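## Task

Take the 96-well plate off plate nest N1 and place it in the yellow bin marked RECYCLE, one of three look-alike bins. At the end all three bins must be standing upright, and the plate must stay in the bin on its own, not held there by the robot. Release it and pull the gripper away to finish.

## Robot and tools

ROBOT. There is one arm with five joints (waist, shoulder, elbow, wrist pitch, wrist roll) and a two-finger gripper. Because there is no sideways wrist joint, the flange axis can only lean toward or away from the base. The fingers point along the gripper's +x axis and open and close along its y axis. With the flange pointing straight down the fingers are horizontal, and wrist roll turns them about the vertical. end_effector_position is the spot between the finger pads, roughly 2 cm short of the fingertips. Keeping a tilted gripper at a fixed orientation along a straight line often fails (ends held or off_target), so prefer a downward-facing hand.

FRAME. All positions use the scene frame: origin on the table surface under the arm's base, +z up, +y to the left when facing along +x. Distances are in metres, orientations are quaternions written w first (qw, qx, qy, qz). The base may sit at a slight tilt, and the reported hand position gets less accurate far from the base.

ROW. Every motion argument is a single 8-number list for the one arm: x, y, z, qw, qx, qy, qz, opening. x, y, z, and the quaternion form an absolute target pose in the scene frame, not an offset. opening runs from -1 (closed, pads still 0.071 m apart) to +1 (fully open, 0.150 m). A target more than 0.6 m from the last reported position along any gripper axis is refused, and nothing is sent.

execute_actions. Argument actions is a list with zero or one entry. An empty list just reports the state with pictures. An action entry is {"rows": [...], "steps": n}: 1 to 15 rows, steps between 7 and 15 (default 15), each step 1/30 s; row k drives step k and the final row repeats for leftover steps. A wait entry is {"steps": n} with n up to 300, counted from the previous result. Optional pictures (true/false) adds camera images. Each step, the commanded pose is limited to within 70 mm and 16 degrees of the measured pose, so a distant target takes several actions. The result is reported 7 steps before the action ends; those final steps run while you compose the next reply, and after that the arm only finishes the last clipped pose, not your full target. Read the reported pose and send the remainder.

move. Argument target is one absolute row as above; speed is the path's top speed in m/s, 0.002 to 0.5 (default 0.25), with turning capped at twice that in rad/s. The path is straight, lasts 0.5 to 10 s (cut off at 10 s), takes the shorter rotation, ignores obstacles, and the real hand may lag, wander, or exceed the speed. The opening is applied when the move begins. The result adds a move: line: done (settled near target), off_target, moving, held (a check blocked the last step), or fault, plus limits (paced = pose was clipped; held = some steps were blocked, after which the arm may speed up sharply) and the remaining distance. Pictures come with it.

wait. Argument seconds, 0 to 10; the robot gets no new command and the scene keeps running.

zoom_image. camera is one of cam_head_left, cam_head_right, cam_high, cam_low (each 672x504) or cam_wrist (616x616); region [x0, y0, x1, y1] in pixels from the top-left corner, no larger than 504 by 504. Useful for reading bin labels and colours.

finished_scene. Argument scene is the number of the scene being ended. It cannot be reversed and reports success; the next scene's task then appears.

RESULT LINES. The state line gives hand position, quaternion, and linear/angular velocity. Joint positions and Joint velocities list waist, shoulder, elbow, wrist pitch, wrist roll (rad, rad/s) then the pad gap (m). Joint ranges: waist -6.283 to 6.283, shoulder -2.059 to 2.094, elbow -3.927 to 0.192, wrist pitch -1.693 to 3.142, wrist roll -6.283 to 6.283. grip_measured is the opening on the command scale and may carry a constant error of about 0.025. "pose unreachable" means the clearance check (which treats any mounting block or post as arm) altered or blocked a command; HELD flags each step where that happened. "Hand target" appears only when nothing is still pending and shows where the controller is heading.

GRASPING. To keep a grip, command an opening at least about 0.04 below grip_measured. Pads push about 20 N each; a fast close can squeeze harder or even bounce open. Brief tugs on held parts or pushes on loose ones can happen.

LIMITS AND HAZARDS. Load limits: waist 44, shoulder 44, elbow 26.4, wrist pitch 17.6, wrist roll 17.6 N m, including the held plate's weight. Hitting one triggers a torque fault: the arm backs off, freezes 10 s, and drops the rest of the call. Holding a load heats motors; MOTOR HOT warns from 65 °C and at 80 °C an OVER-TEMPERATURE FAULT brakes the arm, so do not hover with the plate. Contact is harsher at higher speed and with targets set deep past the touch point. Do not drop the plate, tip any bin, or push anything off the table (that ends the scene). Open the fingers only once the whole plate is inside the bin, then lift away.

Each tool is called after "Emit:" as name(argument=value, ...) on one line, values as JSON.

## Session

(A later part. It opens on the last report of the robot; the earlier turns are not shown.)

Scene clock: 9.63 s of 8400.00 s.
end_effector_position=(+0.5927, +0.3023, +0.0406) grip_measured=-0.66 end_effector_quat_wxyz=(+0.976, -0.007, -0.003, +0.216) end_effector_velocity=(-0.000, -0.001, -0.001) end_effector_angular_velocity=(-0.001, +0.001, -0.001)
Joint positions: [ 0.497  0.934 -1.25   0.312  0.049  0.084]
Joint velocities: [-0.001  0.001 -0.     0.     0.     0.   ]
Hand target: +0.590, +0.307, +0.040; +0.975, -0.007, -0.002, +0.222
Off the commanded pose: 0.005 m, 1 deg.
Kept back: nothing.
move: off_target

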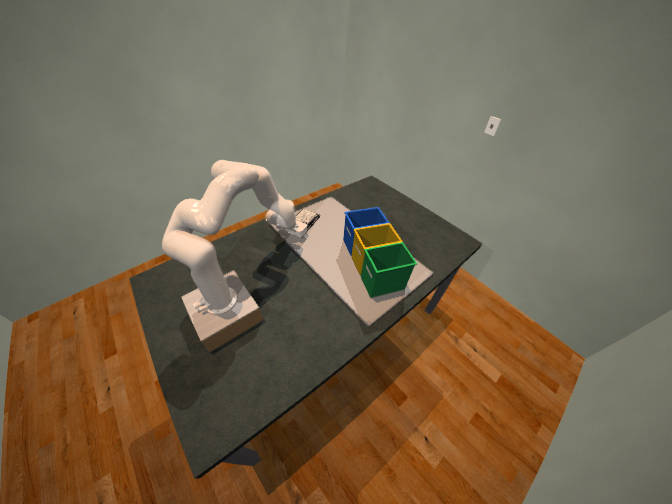

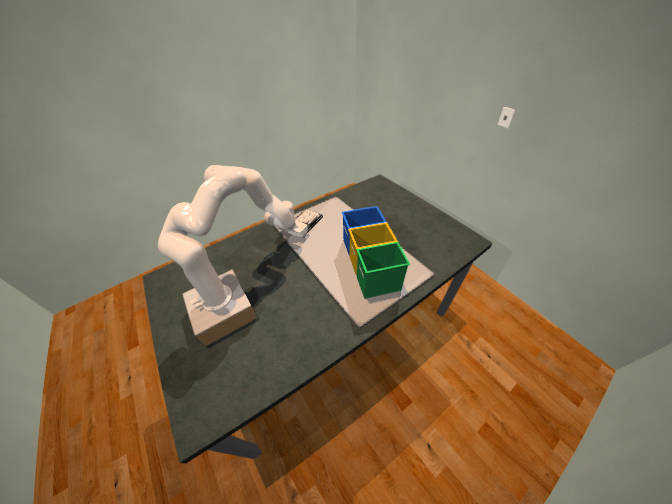

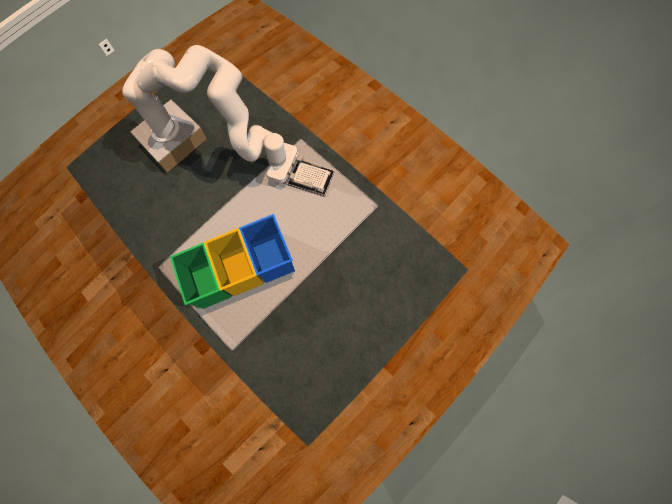

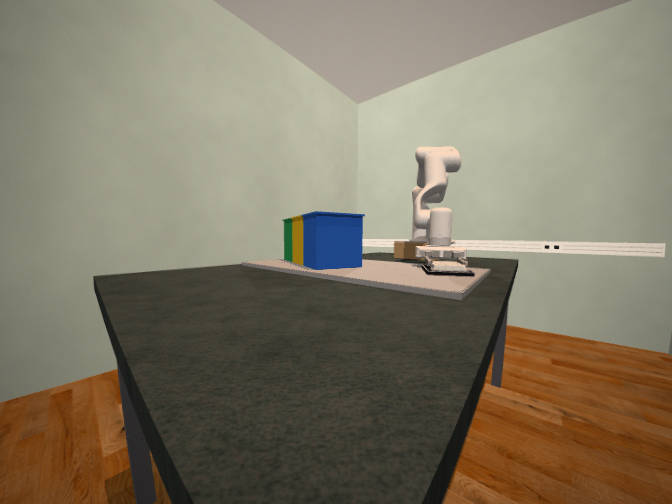

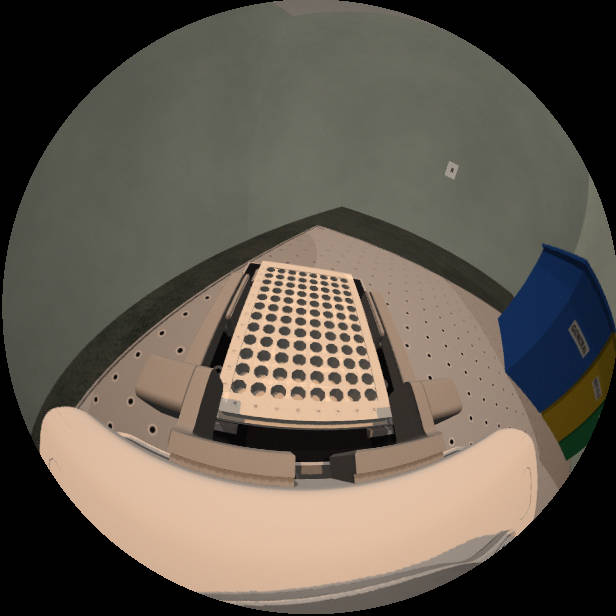

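Emit:
move(target=[0.52,0.25,0.32,0.975,0,0,0.222,-0.85], speed=0.18)

Emit:
move(target=[0.50,0.0,0.36,0.64,0,0,0.77,-0.85], speed=0.2)

Emit:
move(target=[0.675,-0.233,0.31,0.150,-0.417,0.070,0.893,-0.85], speed=0.15)

Scene clock: 12.37 s of 8400.00 s.
end_effector_position=(+0.5202, +0.2499, +0.3198) grip_measured=-0.73 end_effector_quat_wxyz=(+0.975, -0.008, -0.001, +0.222) end_effector_velocity=(+0.000, -0.000, +0.005) end_effector_angular_velocity=(+0.002, -0.004, +0.000)
Joint positions: [ 0.453 -0.008 -0.799  0.806 -0.008  0.082]
Joint velocities: [-0.001 -0.008 -0.002  0.006 -0.001  0.   ]
Hand target: +0.520, +0.250, +0.321; +0.975, -0.008, -0.002, +0.222
Off the commanded pose: 0.000 m, 1 deg.
Kept back: nothing.
move: done

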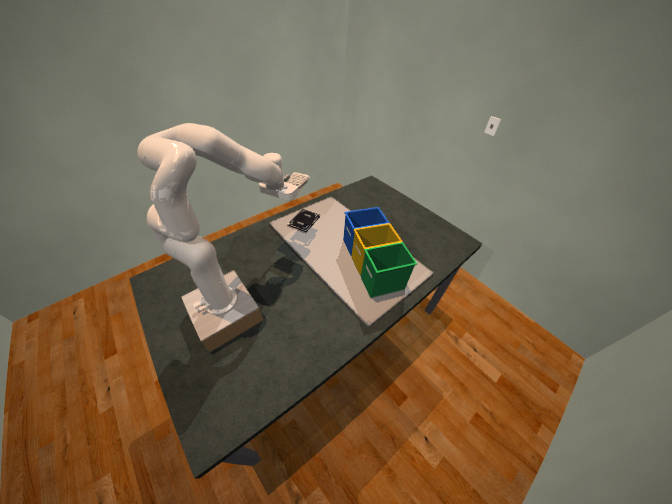

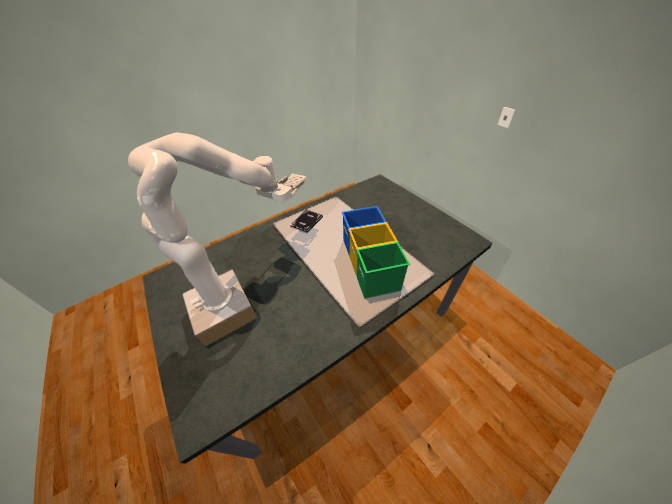

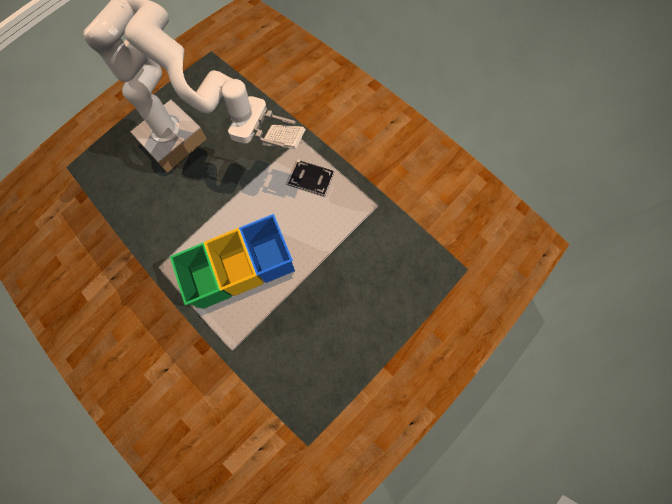

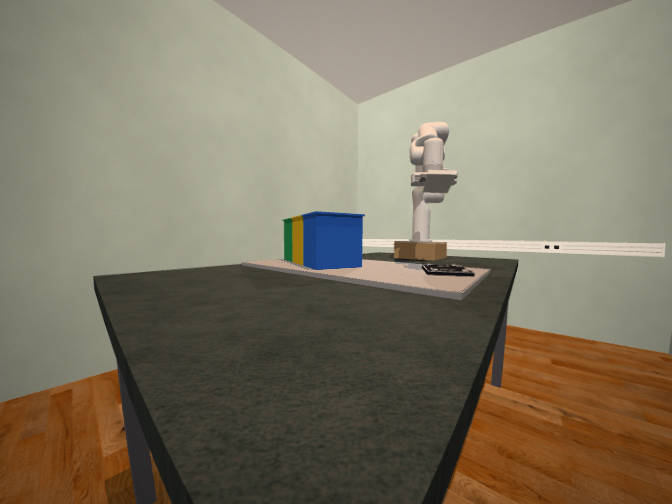

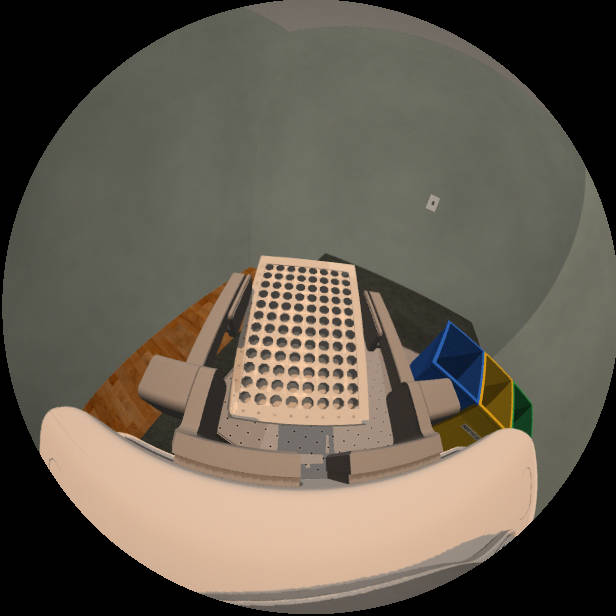

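Scene clock: 16.10 s of 8400.00 s.
end_effector_position=(+0.5002, -0.0006, +0.3599) grip_measured=-0.73 end_effector_quat_wxyz=(+0.639, -0.003, +0.006, +0.769) end_effector_velocity=(+0.000, -0.001, +0.001) end_effector_angular_velocity=(+0.001, +0.002, +0.007)
Joint positions: [-0.264  0.327 -1.351  1.033 -2.032  0.082]
Joint velocities: [-0.001  0.005 -0.009  0.006 -0.008  0.   ]
Hand target: +0.500, -0.001, +0.360; +0.639, -0.003, +0.006, +0.769
Off the commanded pose: 0.001 m, 1 deg.
Kept back: nothing.
move: done

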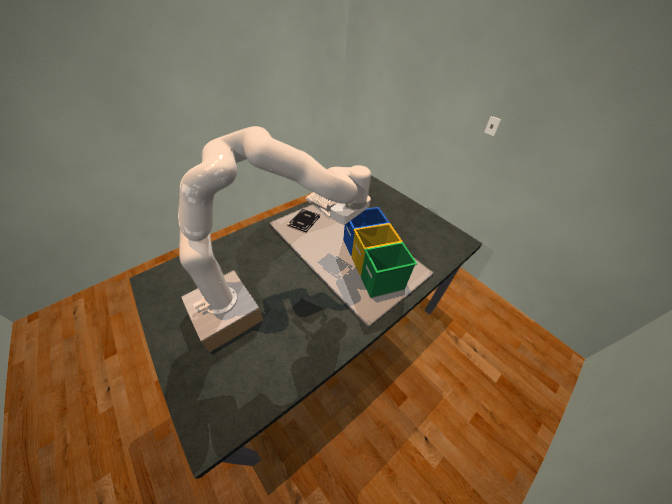

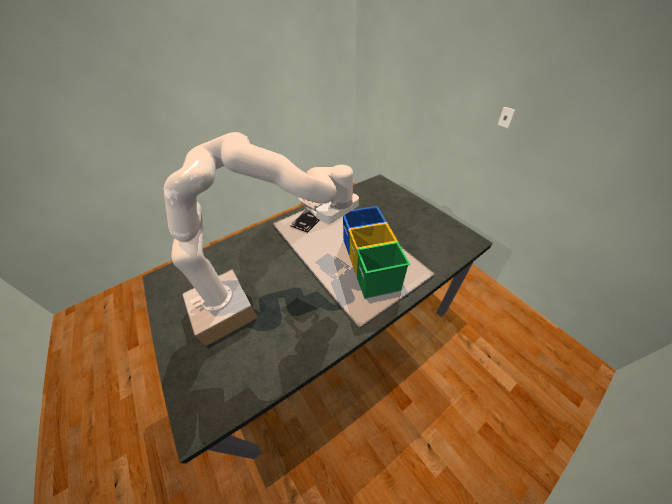

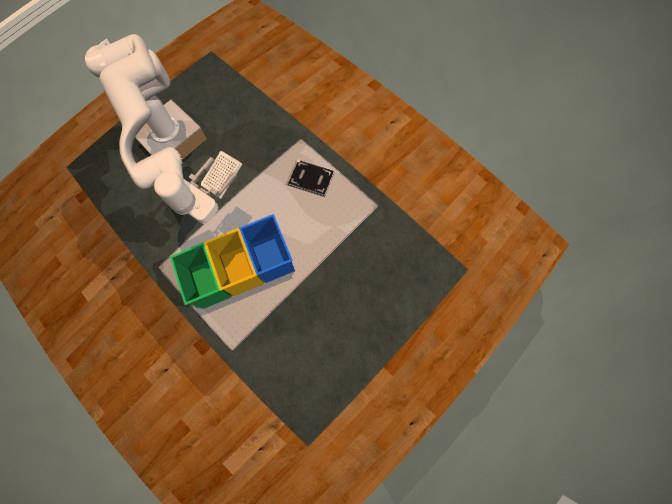

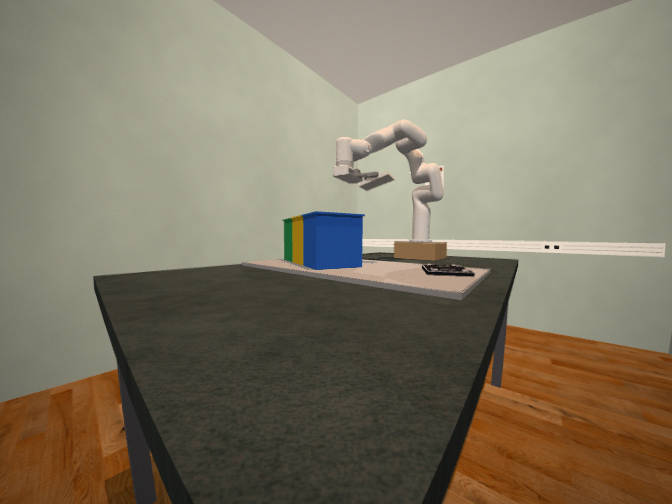

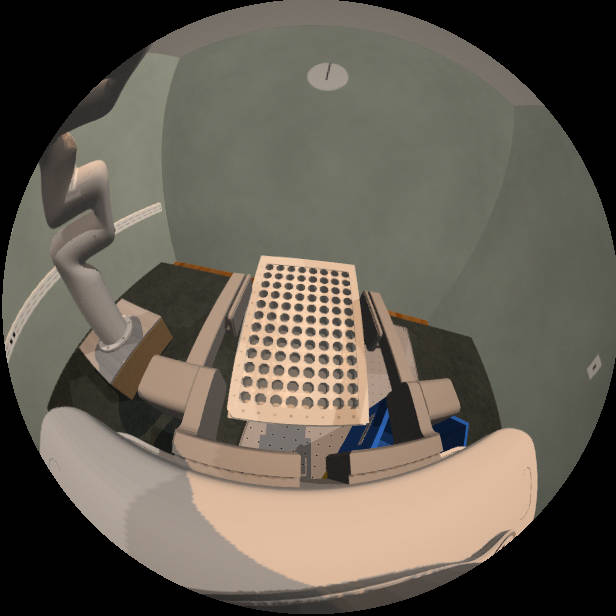

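Scene clock: 21.03 s of 8400.00 s.
end_effector_position=(+0.6737, -0.2322, +0.3097) grip_measured=-0.85 end_effector_quat_wxyz=(+0.148, -0.462, +0.083, +0.871) end_effector_velocity=(+0.001, -0.001, -0.001) end_effector_angular_velocity=(-0.007, -0.006, +0.003)
Joint positions: [-0.324  1.238 -2.701  0.497 -3.135  0.077]
Joint velocities: [ 0.     0.002  0.    -0.01  -0.005 -0.   ]
Hand target: +0.674, -0.232, +0.310; +0.148, -0.462, +0.083, +0.871
Off the commanded pose: 0.002 m, 6 deg.
elbow stopped short: the move would have taken joint 3 (elbow) straighter than the controller allows; a more bent joint 3 avoids this.
Kept back: nothing.
move: off_target

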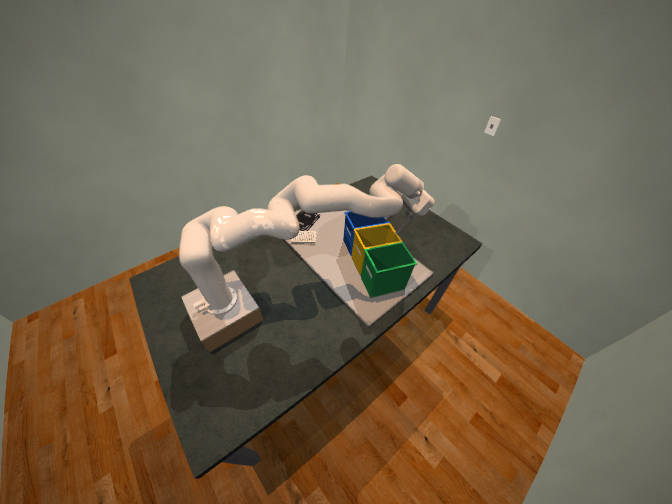

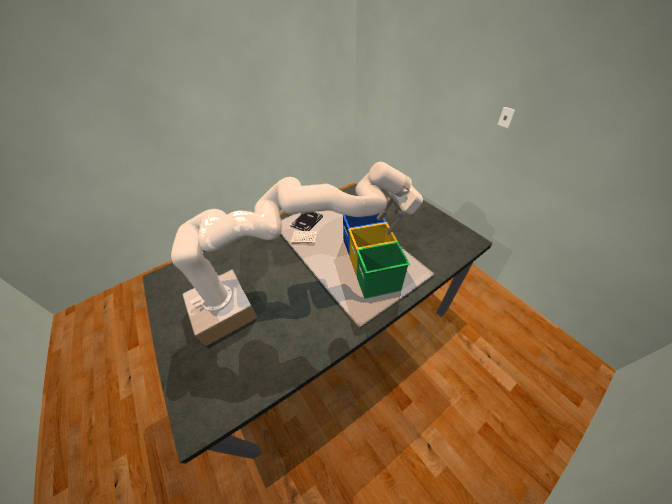

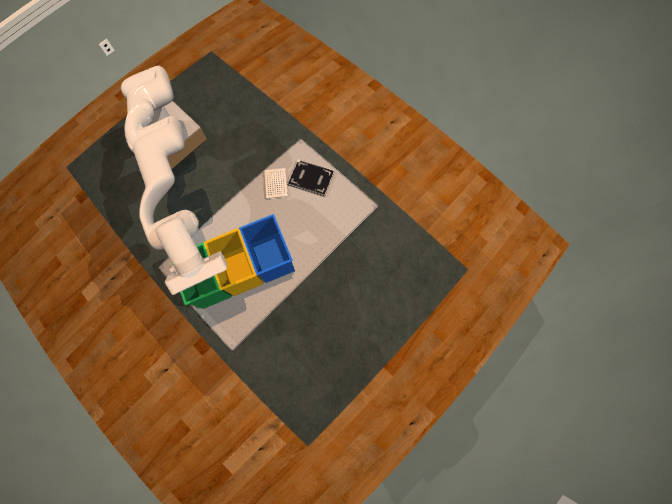

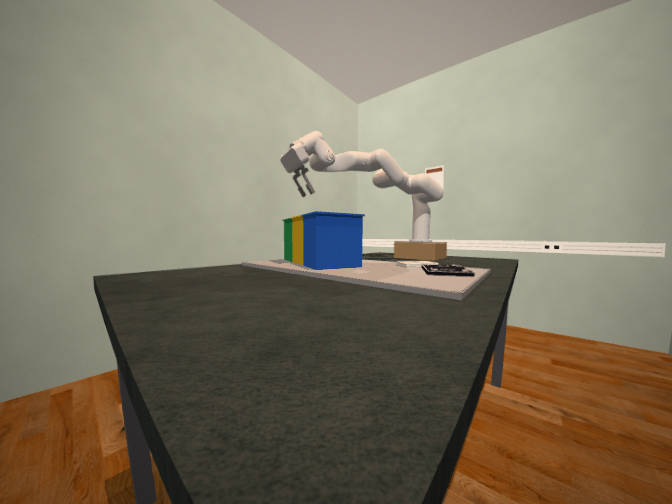

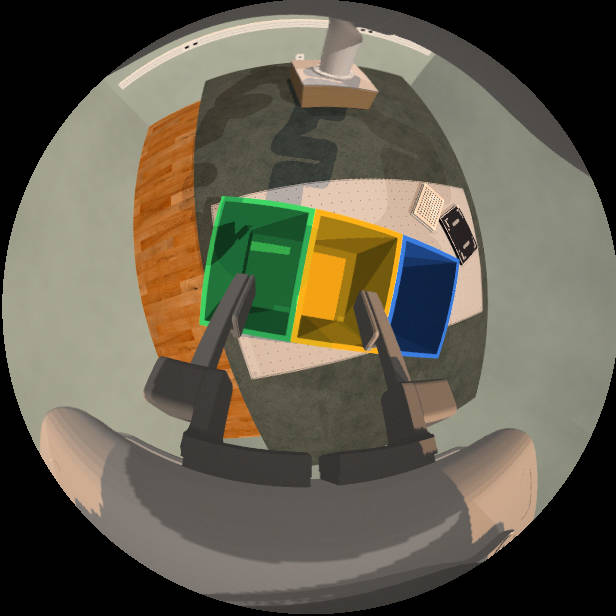

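Emit:
move(target=[0.48,0.0,0.36,0.64,-0.1,0.1,0.75,1])

Emit:
move(target=[0.45,0.235,0.11,0.954,0,0,-0.30,1])

Scene clock: 24.57 s of 8400.00 s.
end_effector_position=(+0.4801, -0.0005, +0.3602) grip_measured=+1.00 end_effector_quat_wxyz=(+0.644, -0.051, -0.015, +0.764) end_effector_velocity=(-0.001, +0.000, +0.000) end_effector_angular_velocity=(+0.004, +0.009, -0.013)
Joint positions: [-0.276  0.209 -1.184  0.879 -2.03   0.15 ]
Joint velocities: [-0.001 -0.004  0.004  0.01   0.012  0.   ]
Hand target: +0.480, -0.000, +0.360; +0.644, -0.050, -0.015, +0.763
Off the commanded pose: 0.001 m, 14 deg.
Kept back: nothing.
move: off_target; limits=paced

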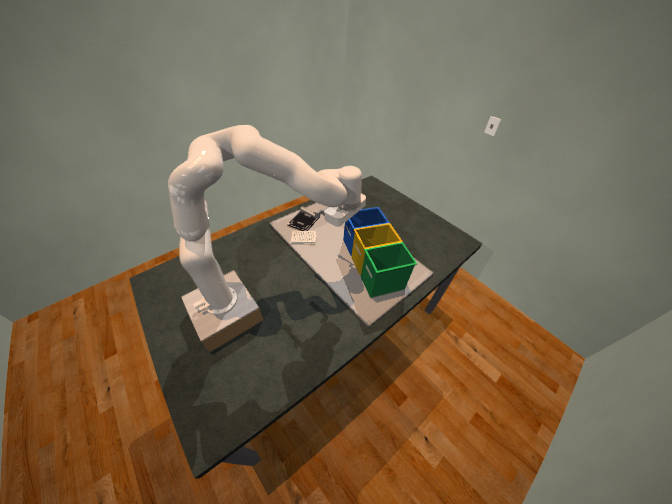

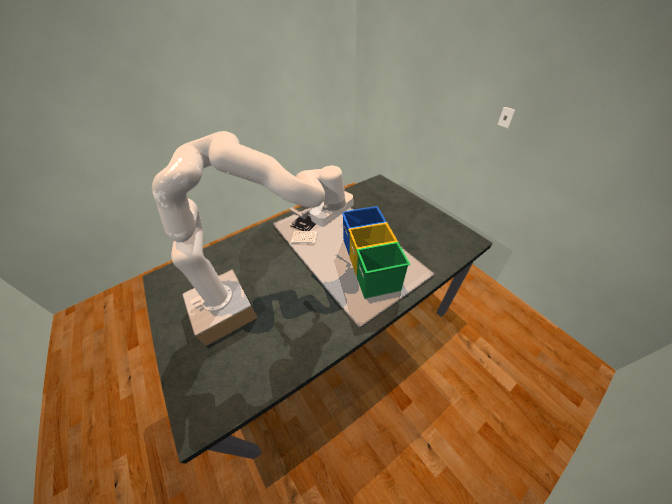

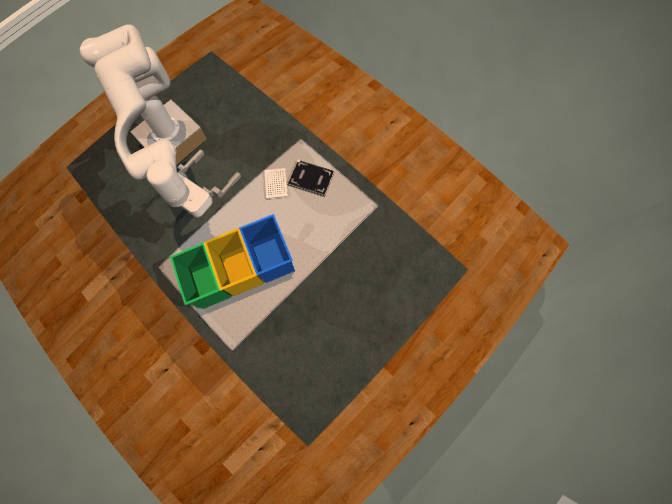

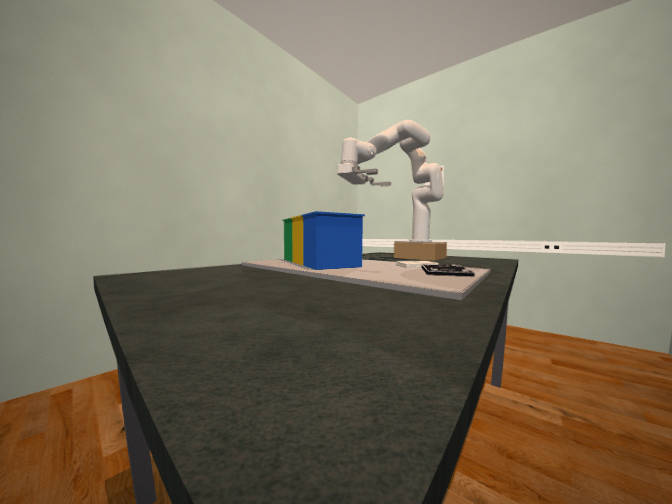

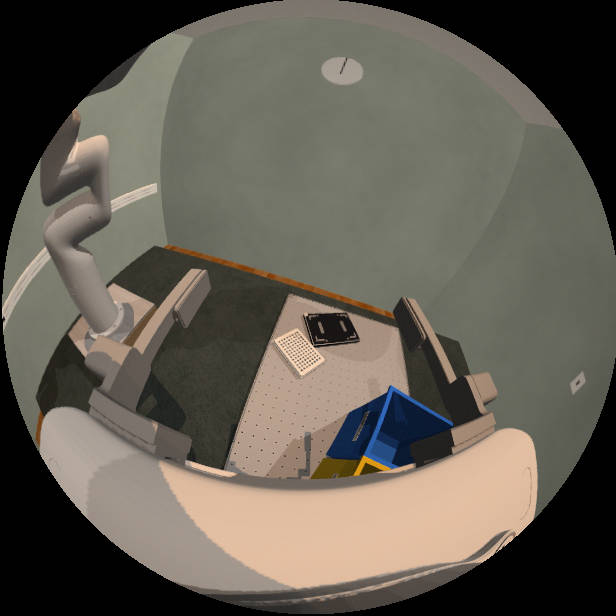

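Scene clock: 29.80 s of 8400.00 s.
end_effector_position=(+0.4498, +0.2358, +0.1098) grip_measured=+1.00 end_effector_quat_wxyz=(+0.954, -0.003, -0.006, -0.300) end_effector_velocity=(+0.001, +0.000, -0.001) end_effector_angular_velocity=(-0.000, +0.000, -0.008)
Joint positions: [ 0.787  0.624 -0.913  0.282  1.383  0.15 ]
Joint velocities: [ 0.     0.005 -0.007  0.003  0.008  0.   ]
Hand target: +0.450, +0.236, +0.110; +0.954, -0.003, -0.006, -0.300
Off the commanded pose: 0.001 m, 1 deg.
Kept back: nothing.
move: done

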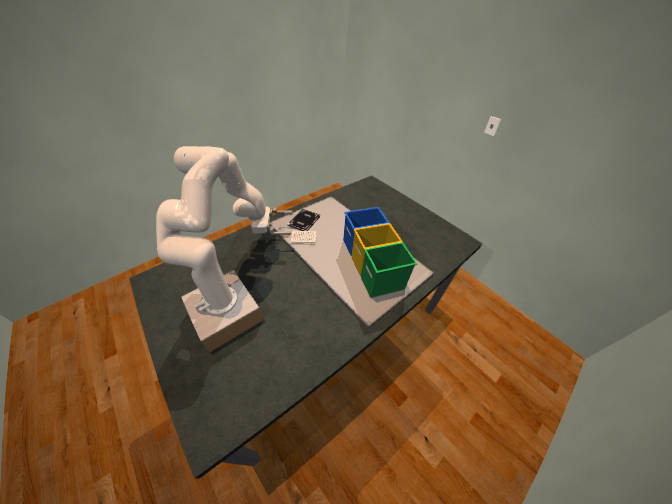

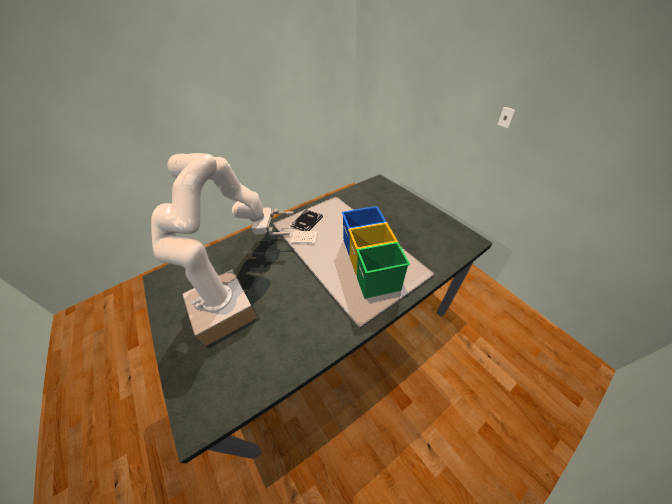

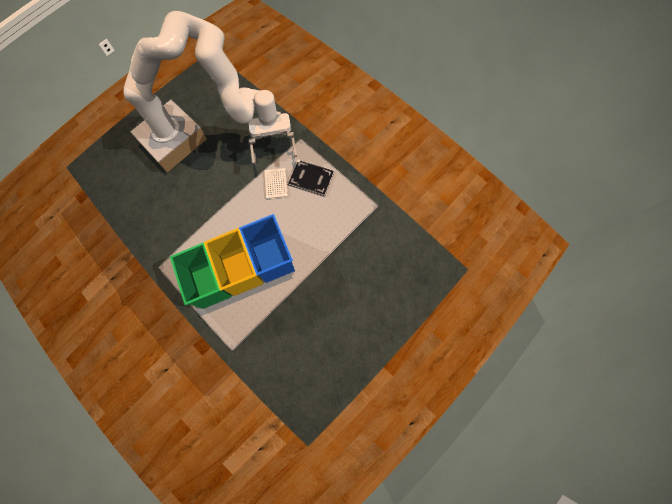

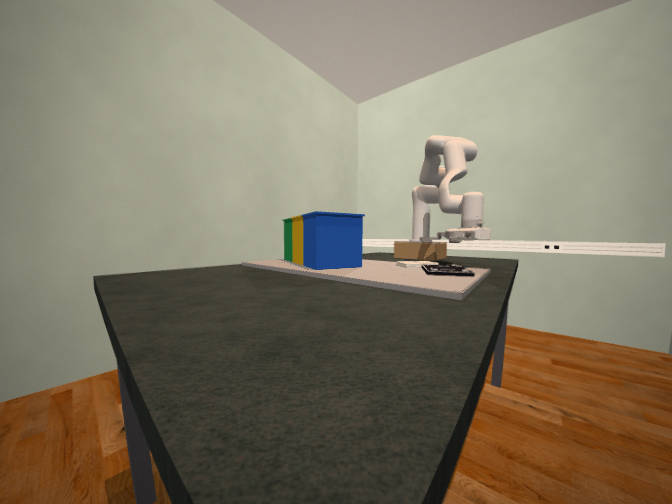

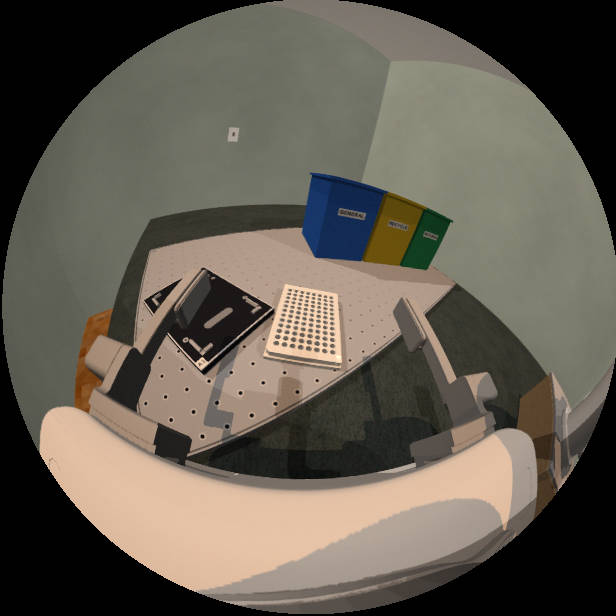

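Emit:
move(target=[0.525,0.176,0.06,0.94,0,0,-0.34,0.1], speed=0.1)

Scene clock: 31.57 s of 8400.00 s.
end_effector_position=(+0.5250, +0.1762, +0.0601) grip_measured=+0.10 end_effector_quat_wxyz=(+0.940, -0.004, -0.006, -0.340) end_effector_velocity=(+0.001, -0.002, -0.001) end_effector_angular_velocity=(-0.001, +0.001, -0.003)
Joint positions: [ 0.597  0.837 -1.115  0.274  1.278  0.114]
Joint velocities: [-0.003  0.004 -0.004  0.002 -0.    -0.   ]
Hand target: +0.525, +0.176, +0.060; +0.940, -0.005, -0.006, -0.340
Off the commanded pose: 0.000 m, 1 deg.
Kept back: nothing.
move: done

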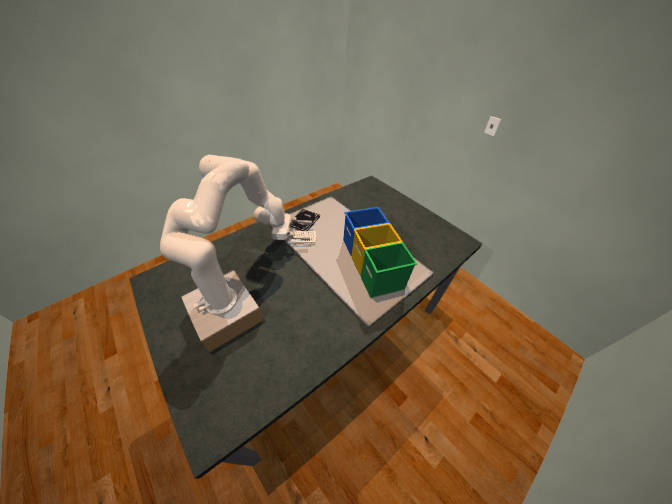

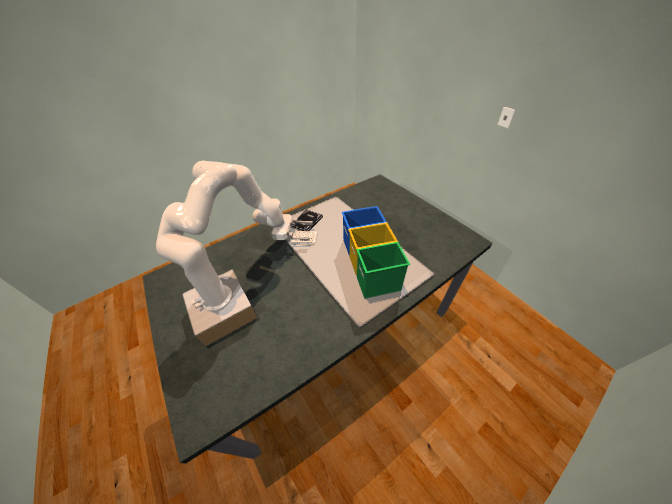

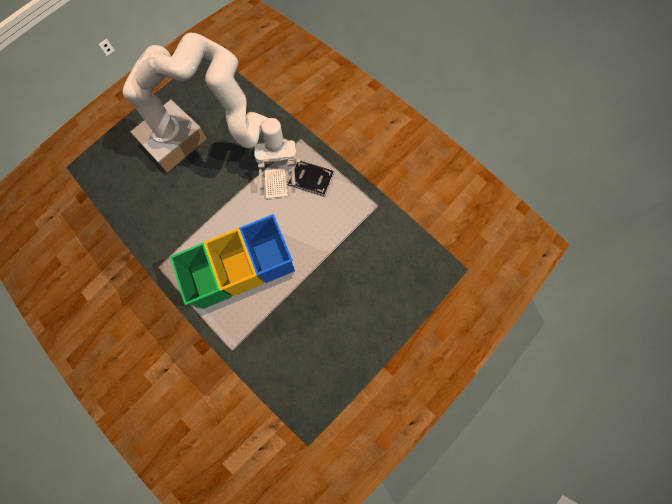

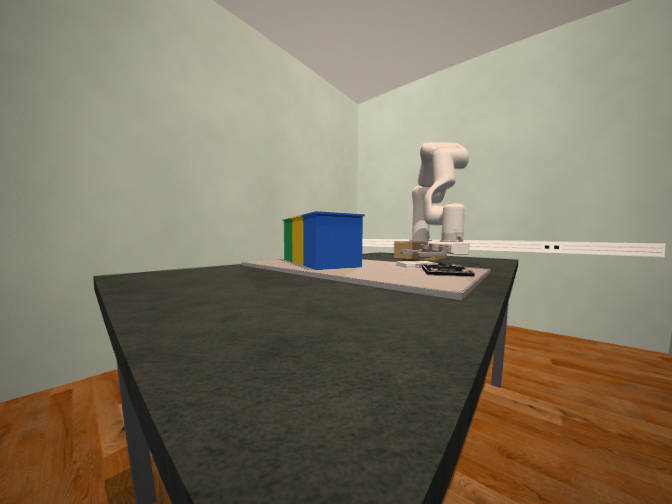

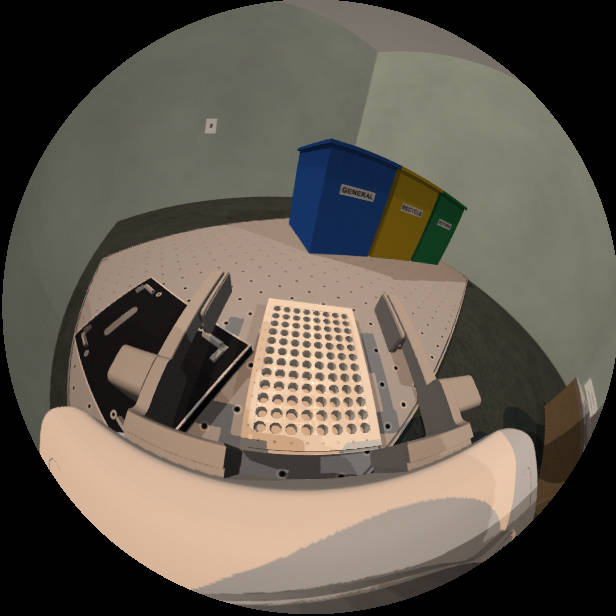

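Emit:
move(target=[0.511,0.182,0.031,0.94,0,0,-0.34,-0.3], speed=0.03)

Emit:
move(target=[0.511,0.182,0.031,0.94,0,0,-0.34,-0.9])

Scene clock: 49.63 s of 8400.00 s.
end_effector_position=(+0.5129, +0.1816, +0.0341) grip_measured=-0.31 end_effector_quat_wxyz=(+0.939, -0.001, -0.008, -0.342) end_effector_velocity=(-0.001, +0.001, -0.003) end_effector_angular_velocity=(+0.002, -0.003, -0.002)
Joint positions: [ 0.622  0.908 -1.131  0.212  1.308  0.098]
Joint velocities: [ 0.002  0.01  -0.004 -0.009  0.004 -0.001]
Hand target: +0.511, +0.182, +0.031; +0.940, -0.004, -0.006, -0.340
Off the commanded pose: 0.004 m, 1 deg.
Kept back: nothing.
After step 90, 13.73 s passed at rest.
move: off_target

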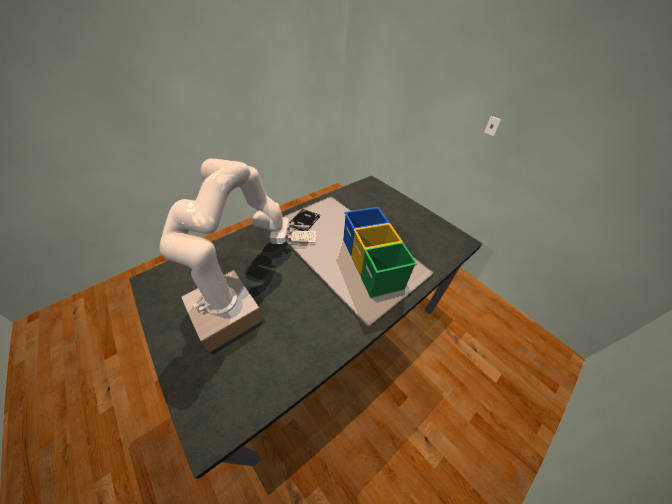

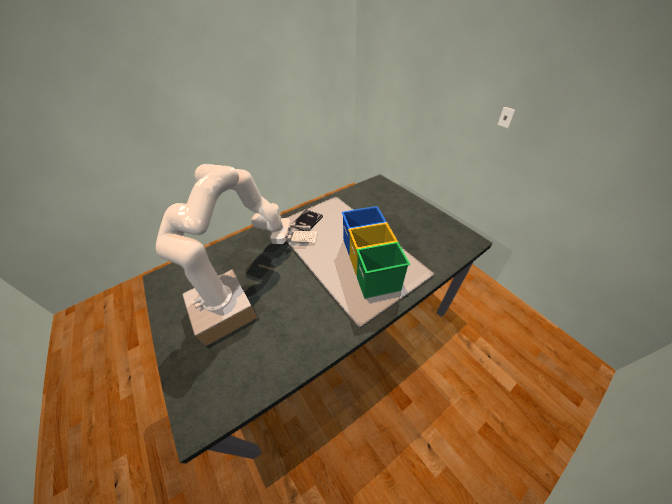

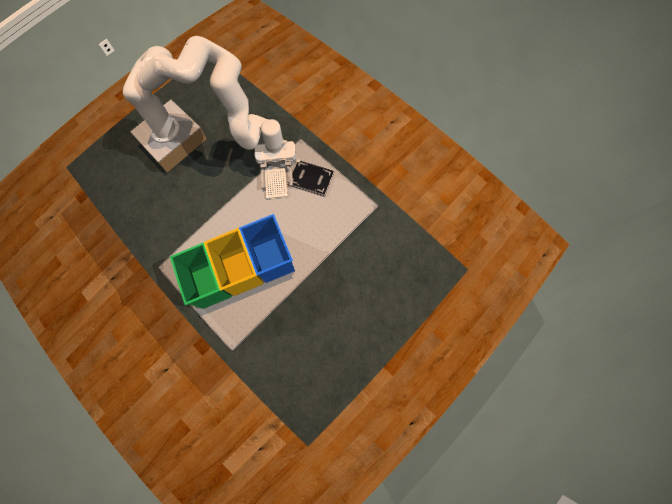

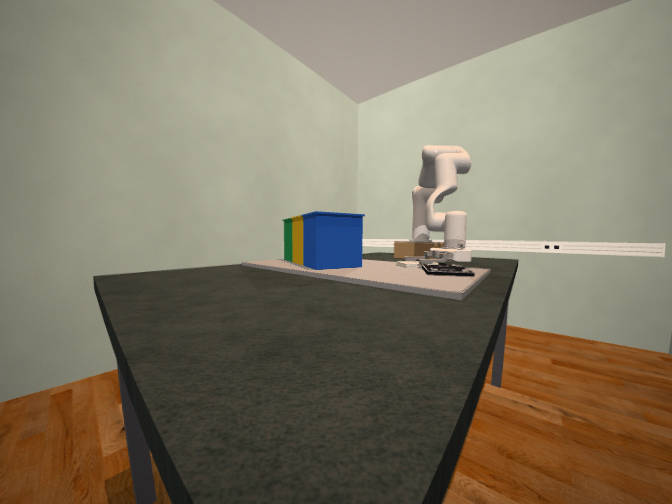

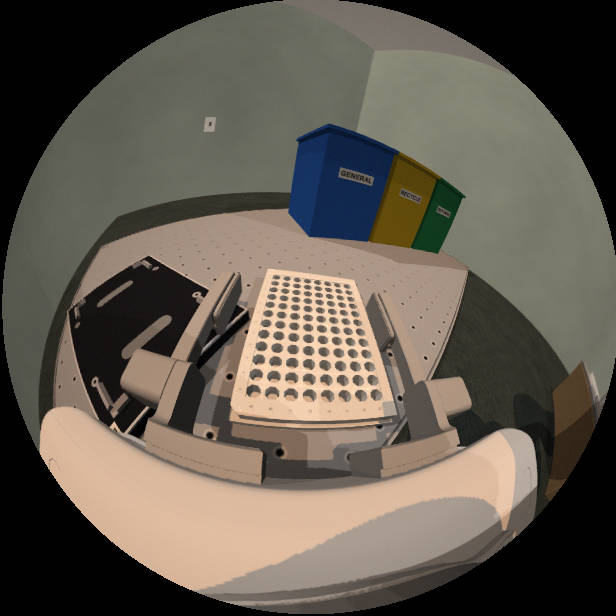

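Scene clock: 50.33 s of 8400.00 s.
end_effector_position=(+0.5123, +0.1822, +0.0333) grip_measured=-0.65 end_effector_quat_wxyz=(+0.940, -0.002, -0.008, -0.342) end_effector_velocity=(-0.000, +0.000, -0.000) end_effector_angular_velocity=(-0.001, +0.002, +0.000)
Joint positions: [ 0.623  0.909 -1.132  0.213  1.308  0.085]
Joint velocities: [ 0.001 -0.001  0.     0.003  0.    -0.   ]
Hand target: +0.511, +0.182, +0.031; +0.940, -0.004, -0.006, -0.340
Off the commanded pose: 0.003 m, 1 deg.
Kept back: nothing.
move: done

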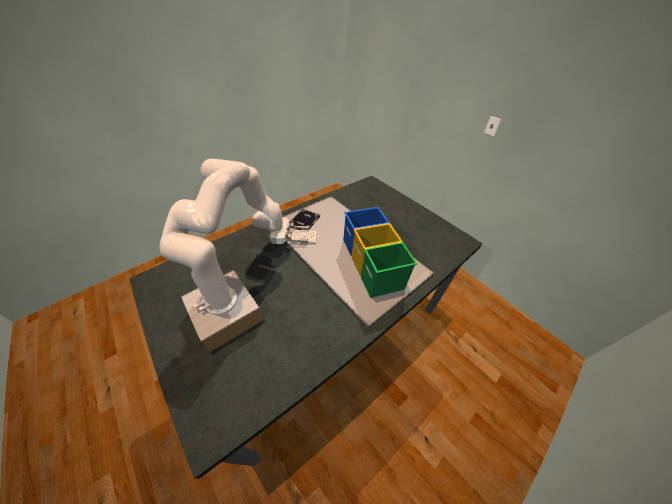

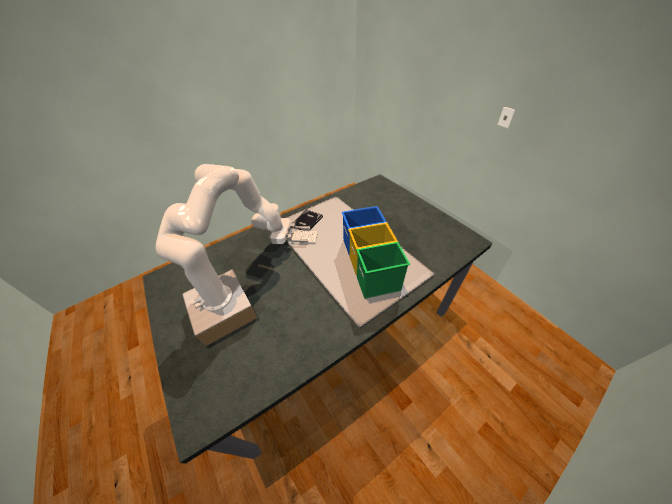

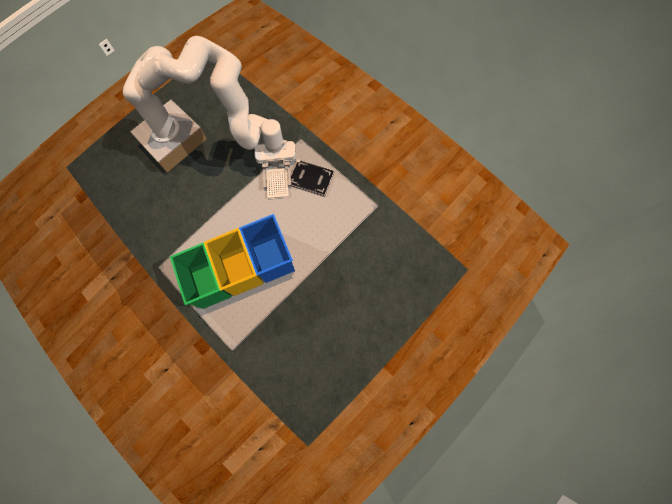

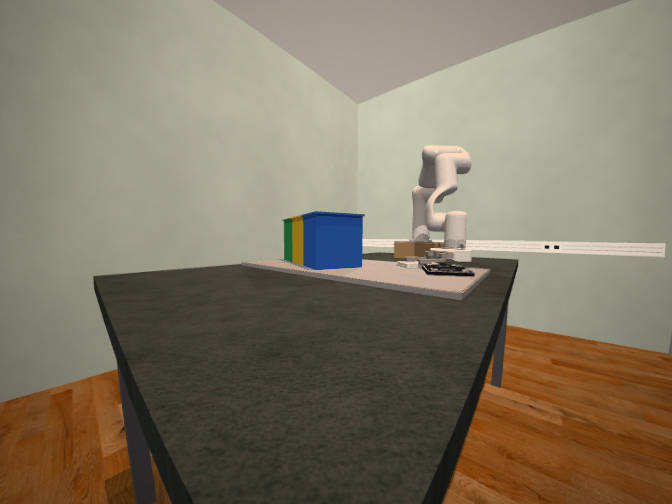

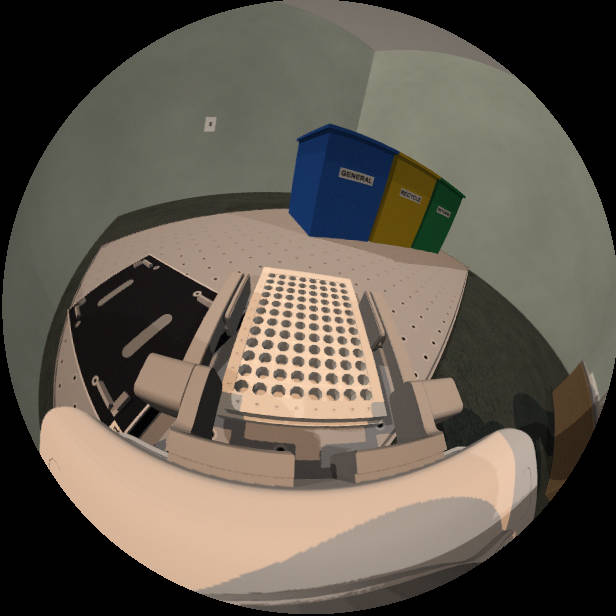

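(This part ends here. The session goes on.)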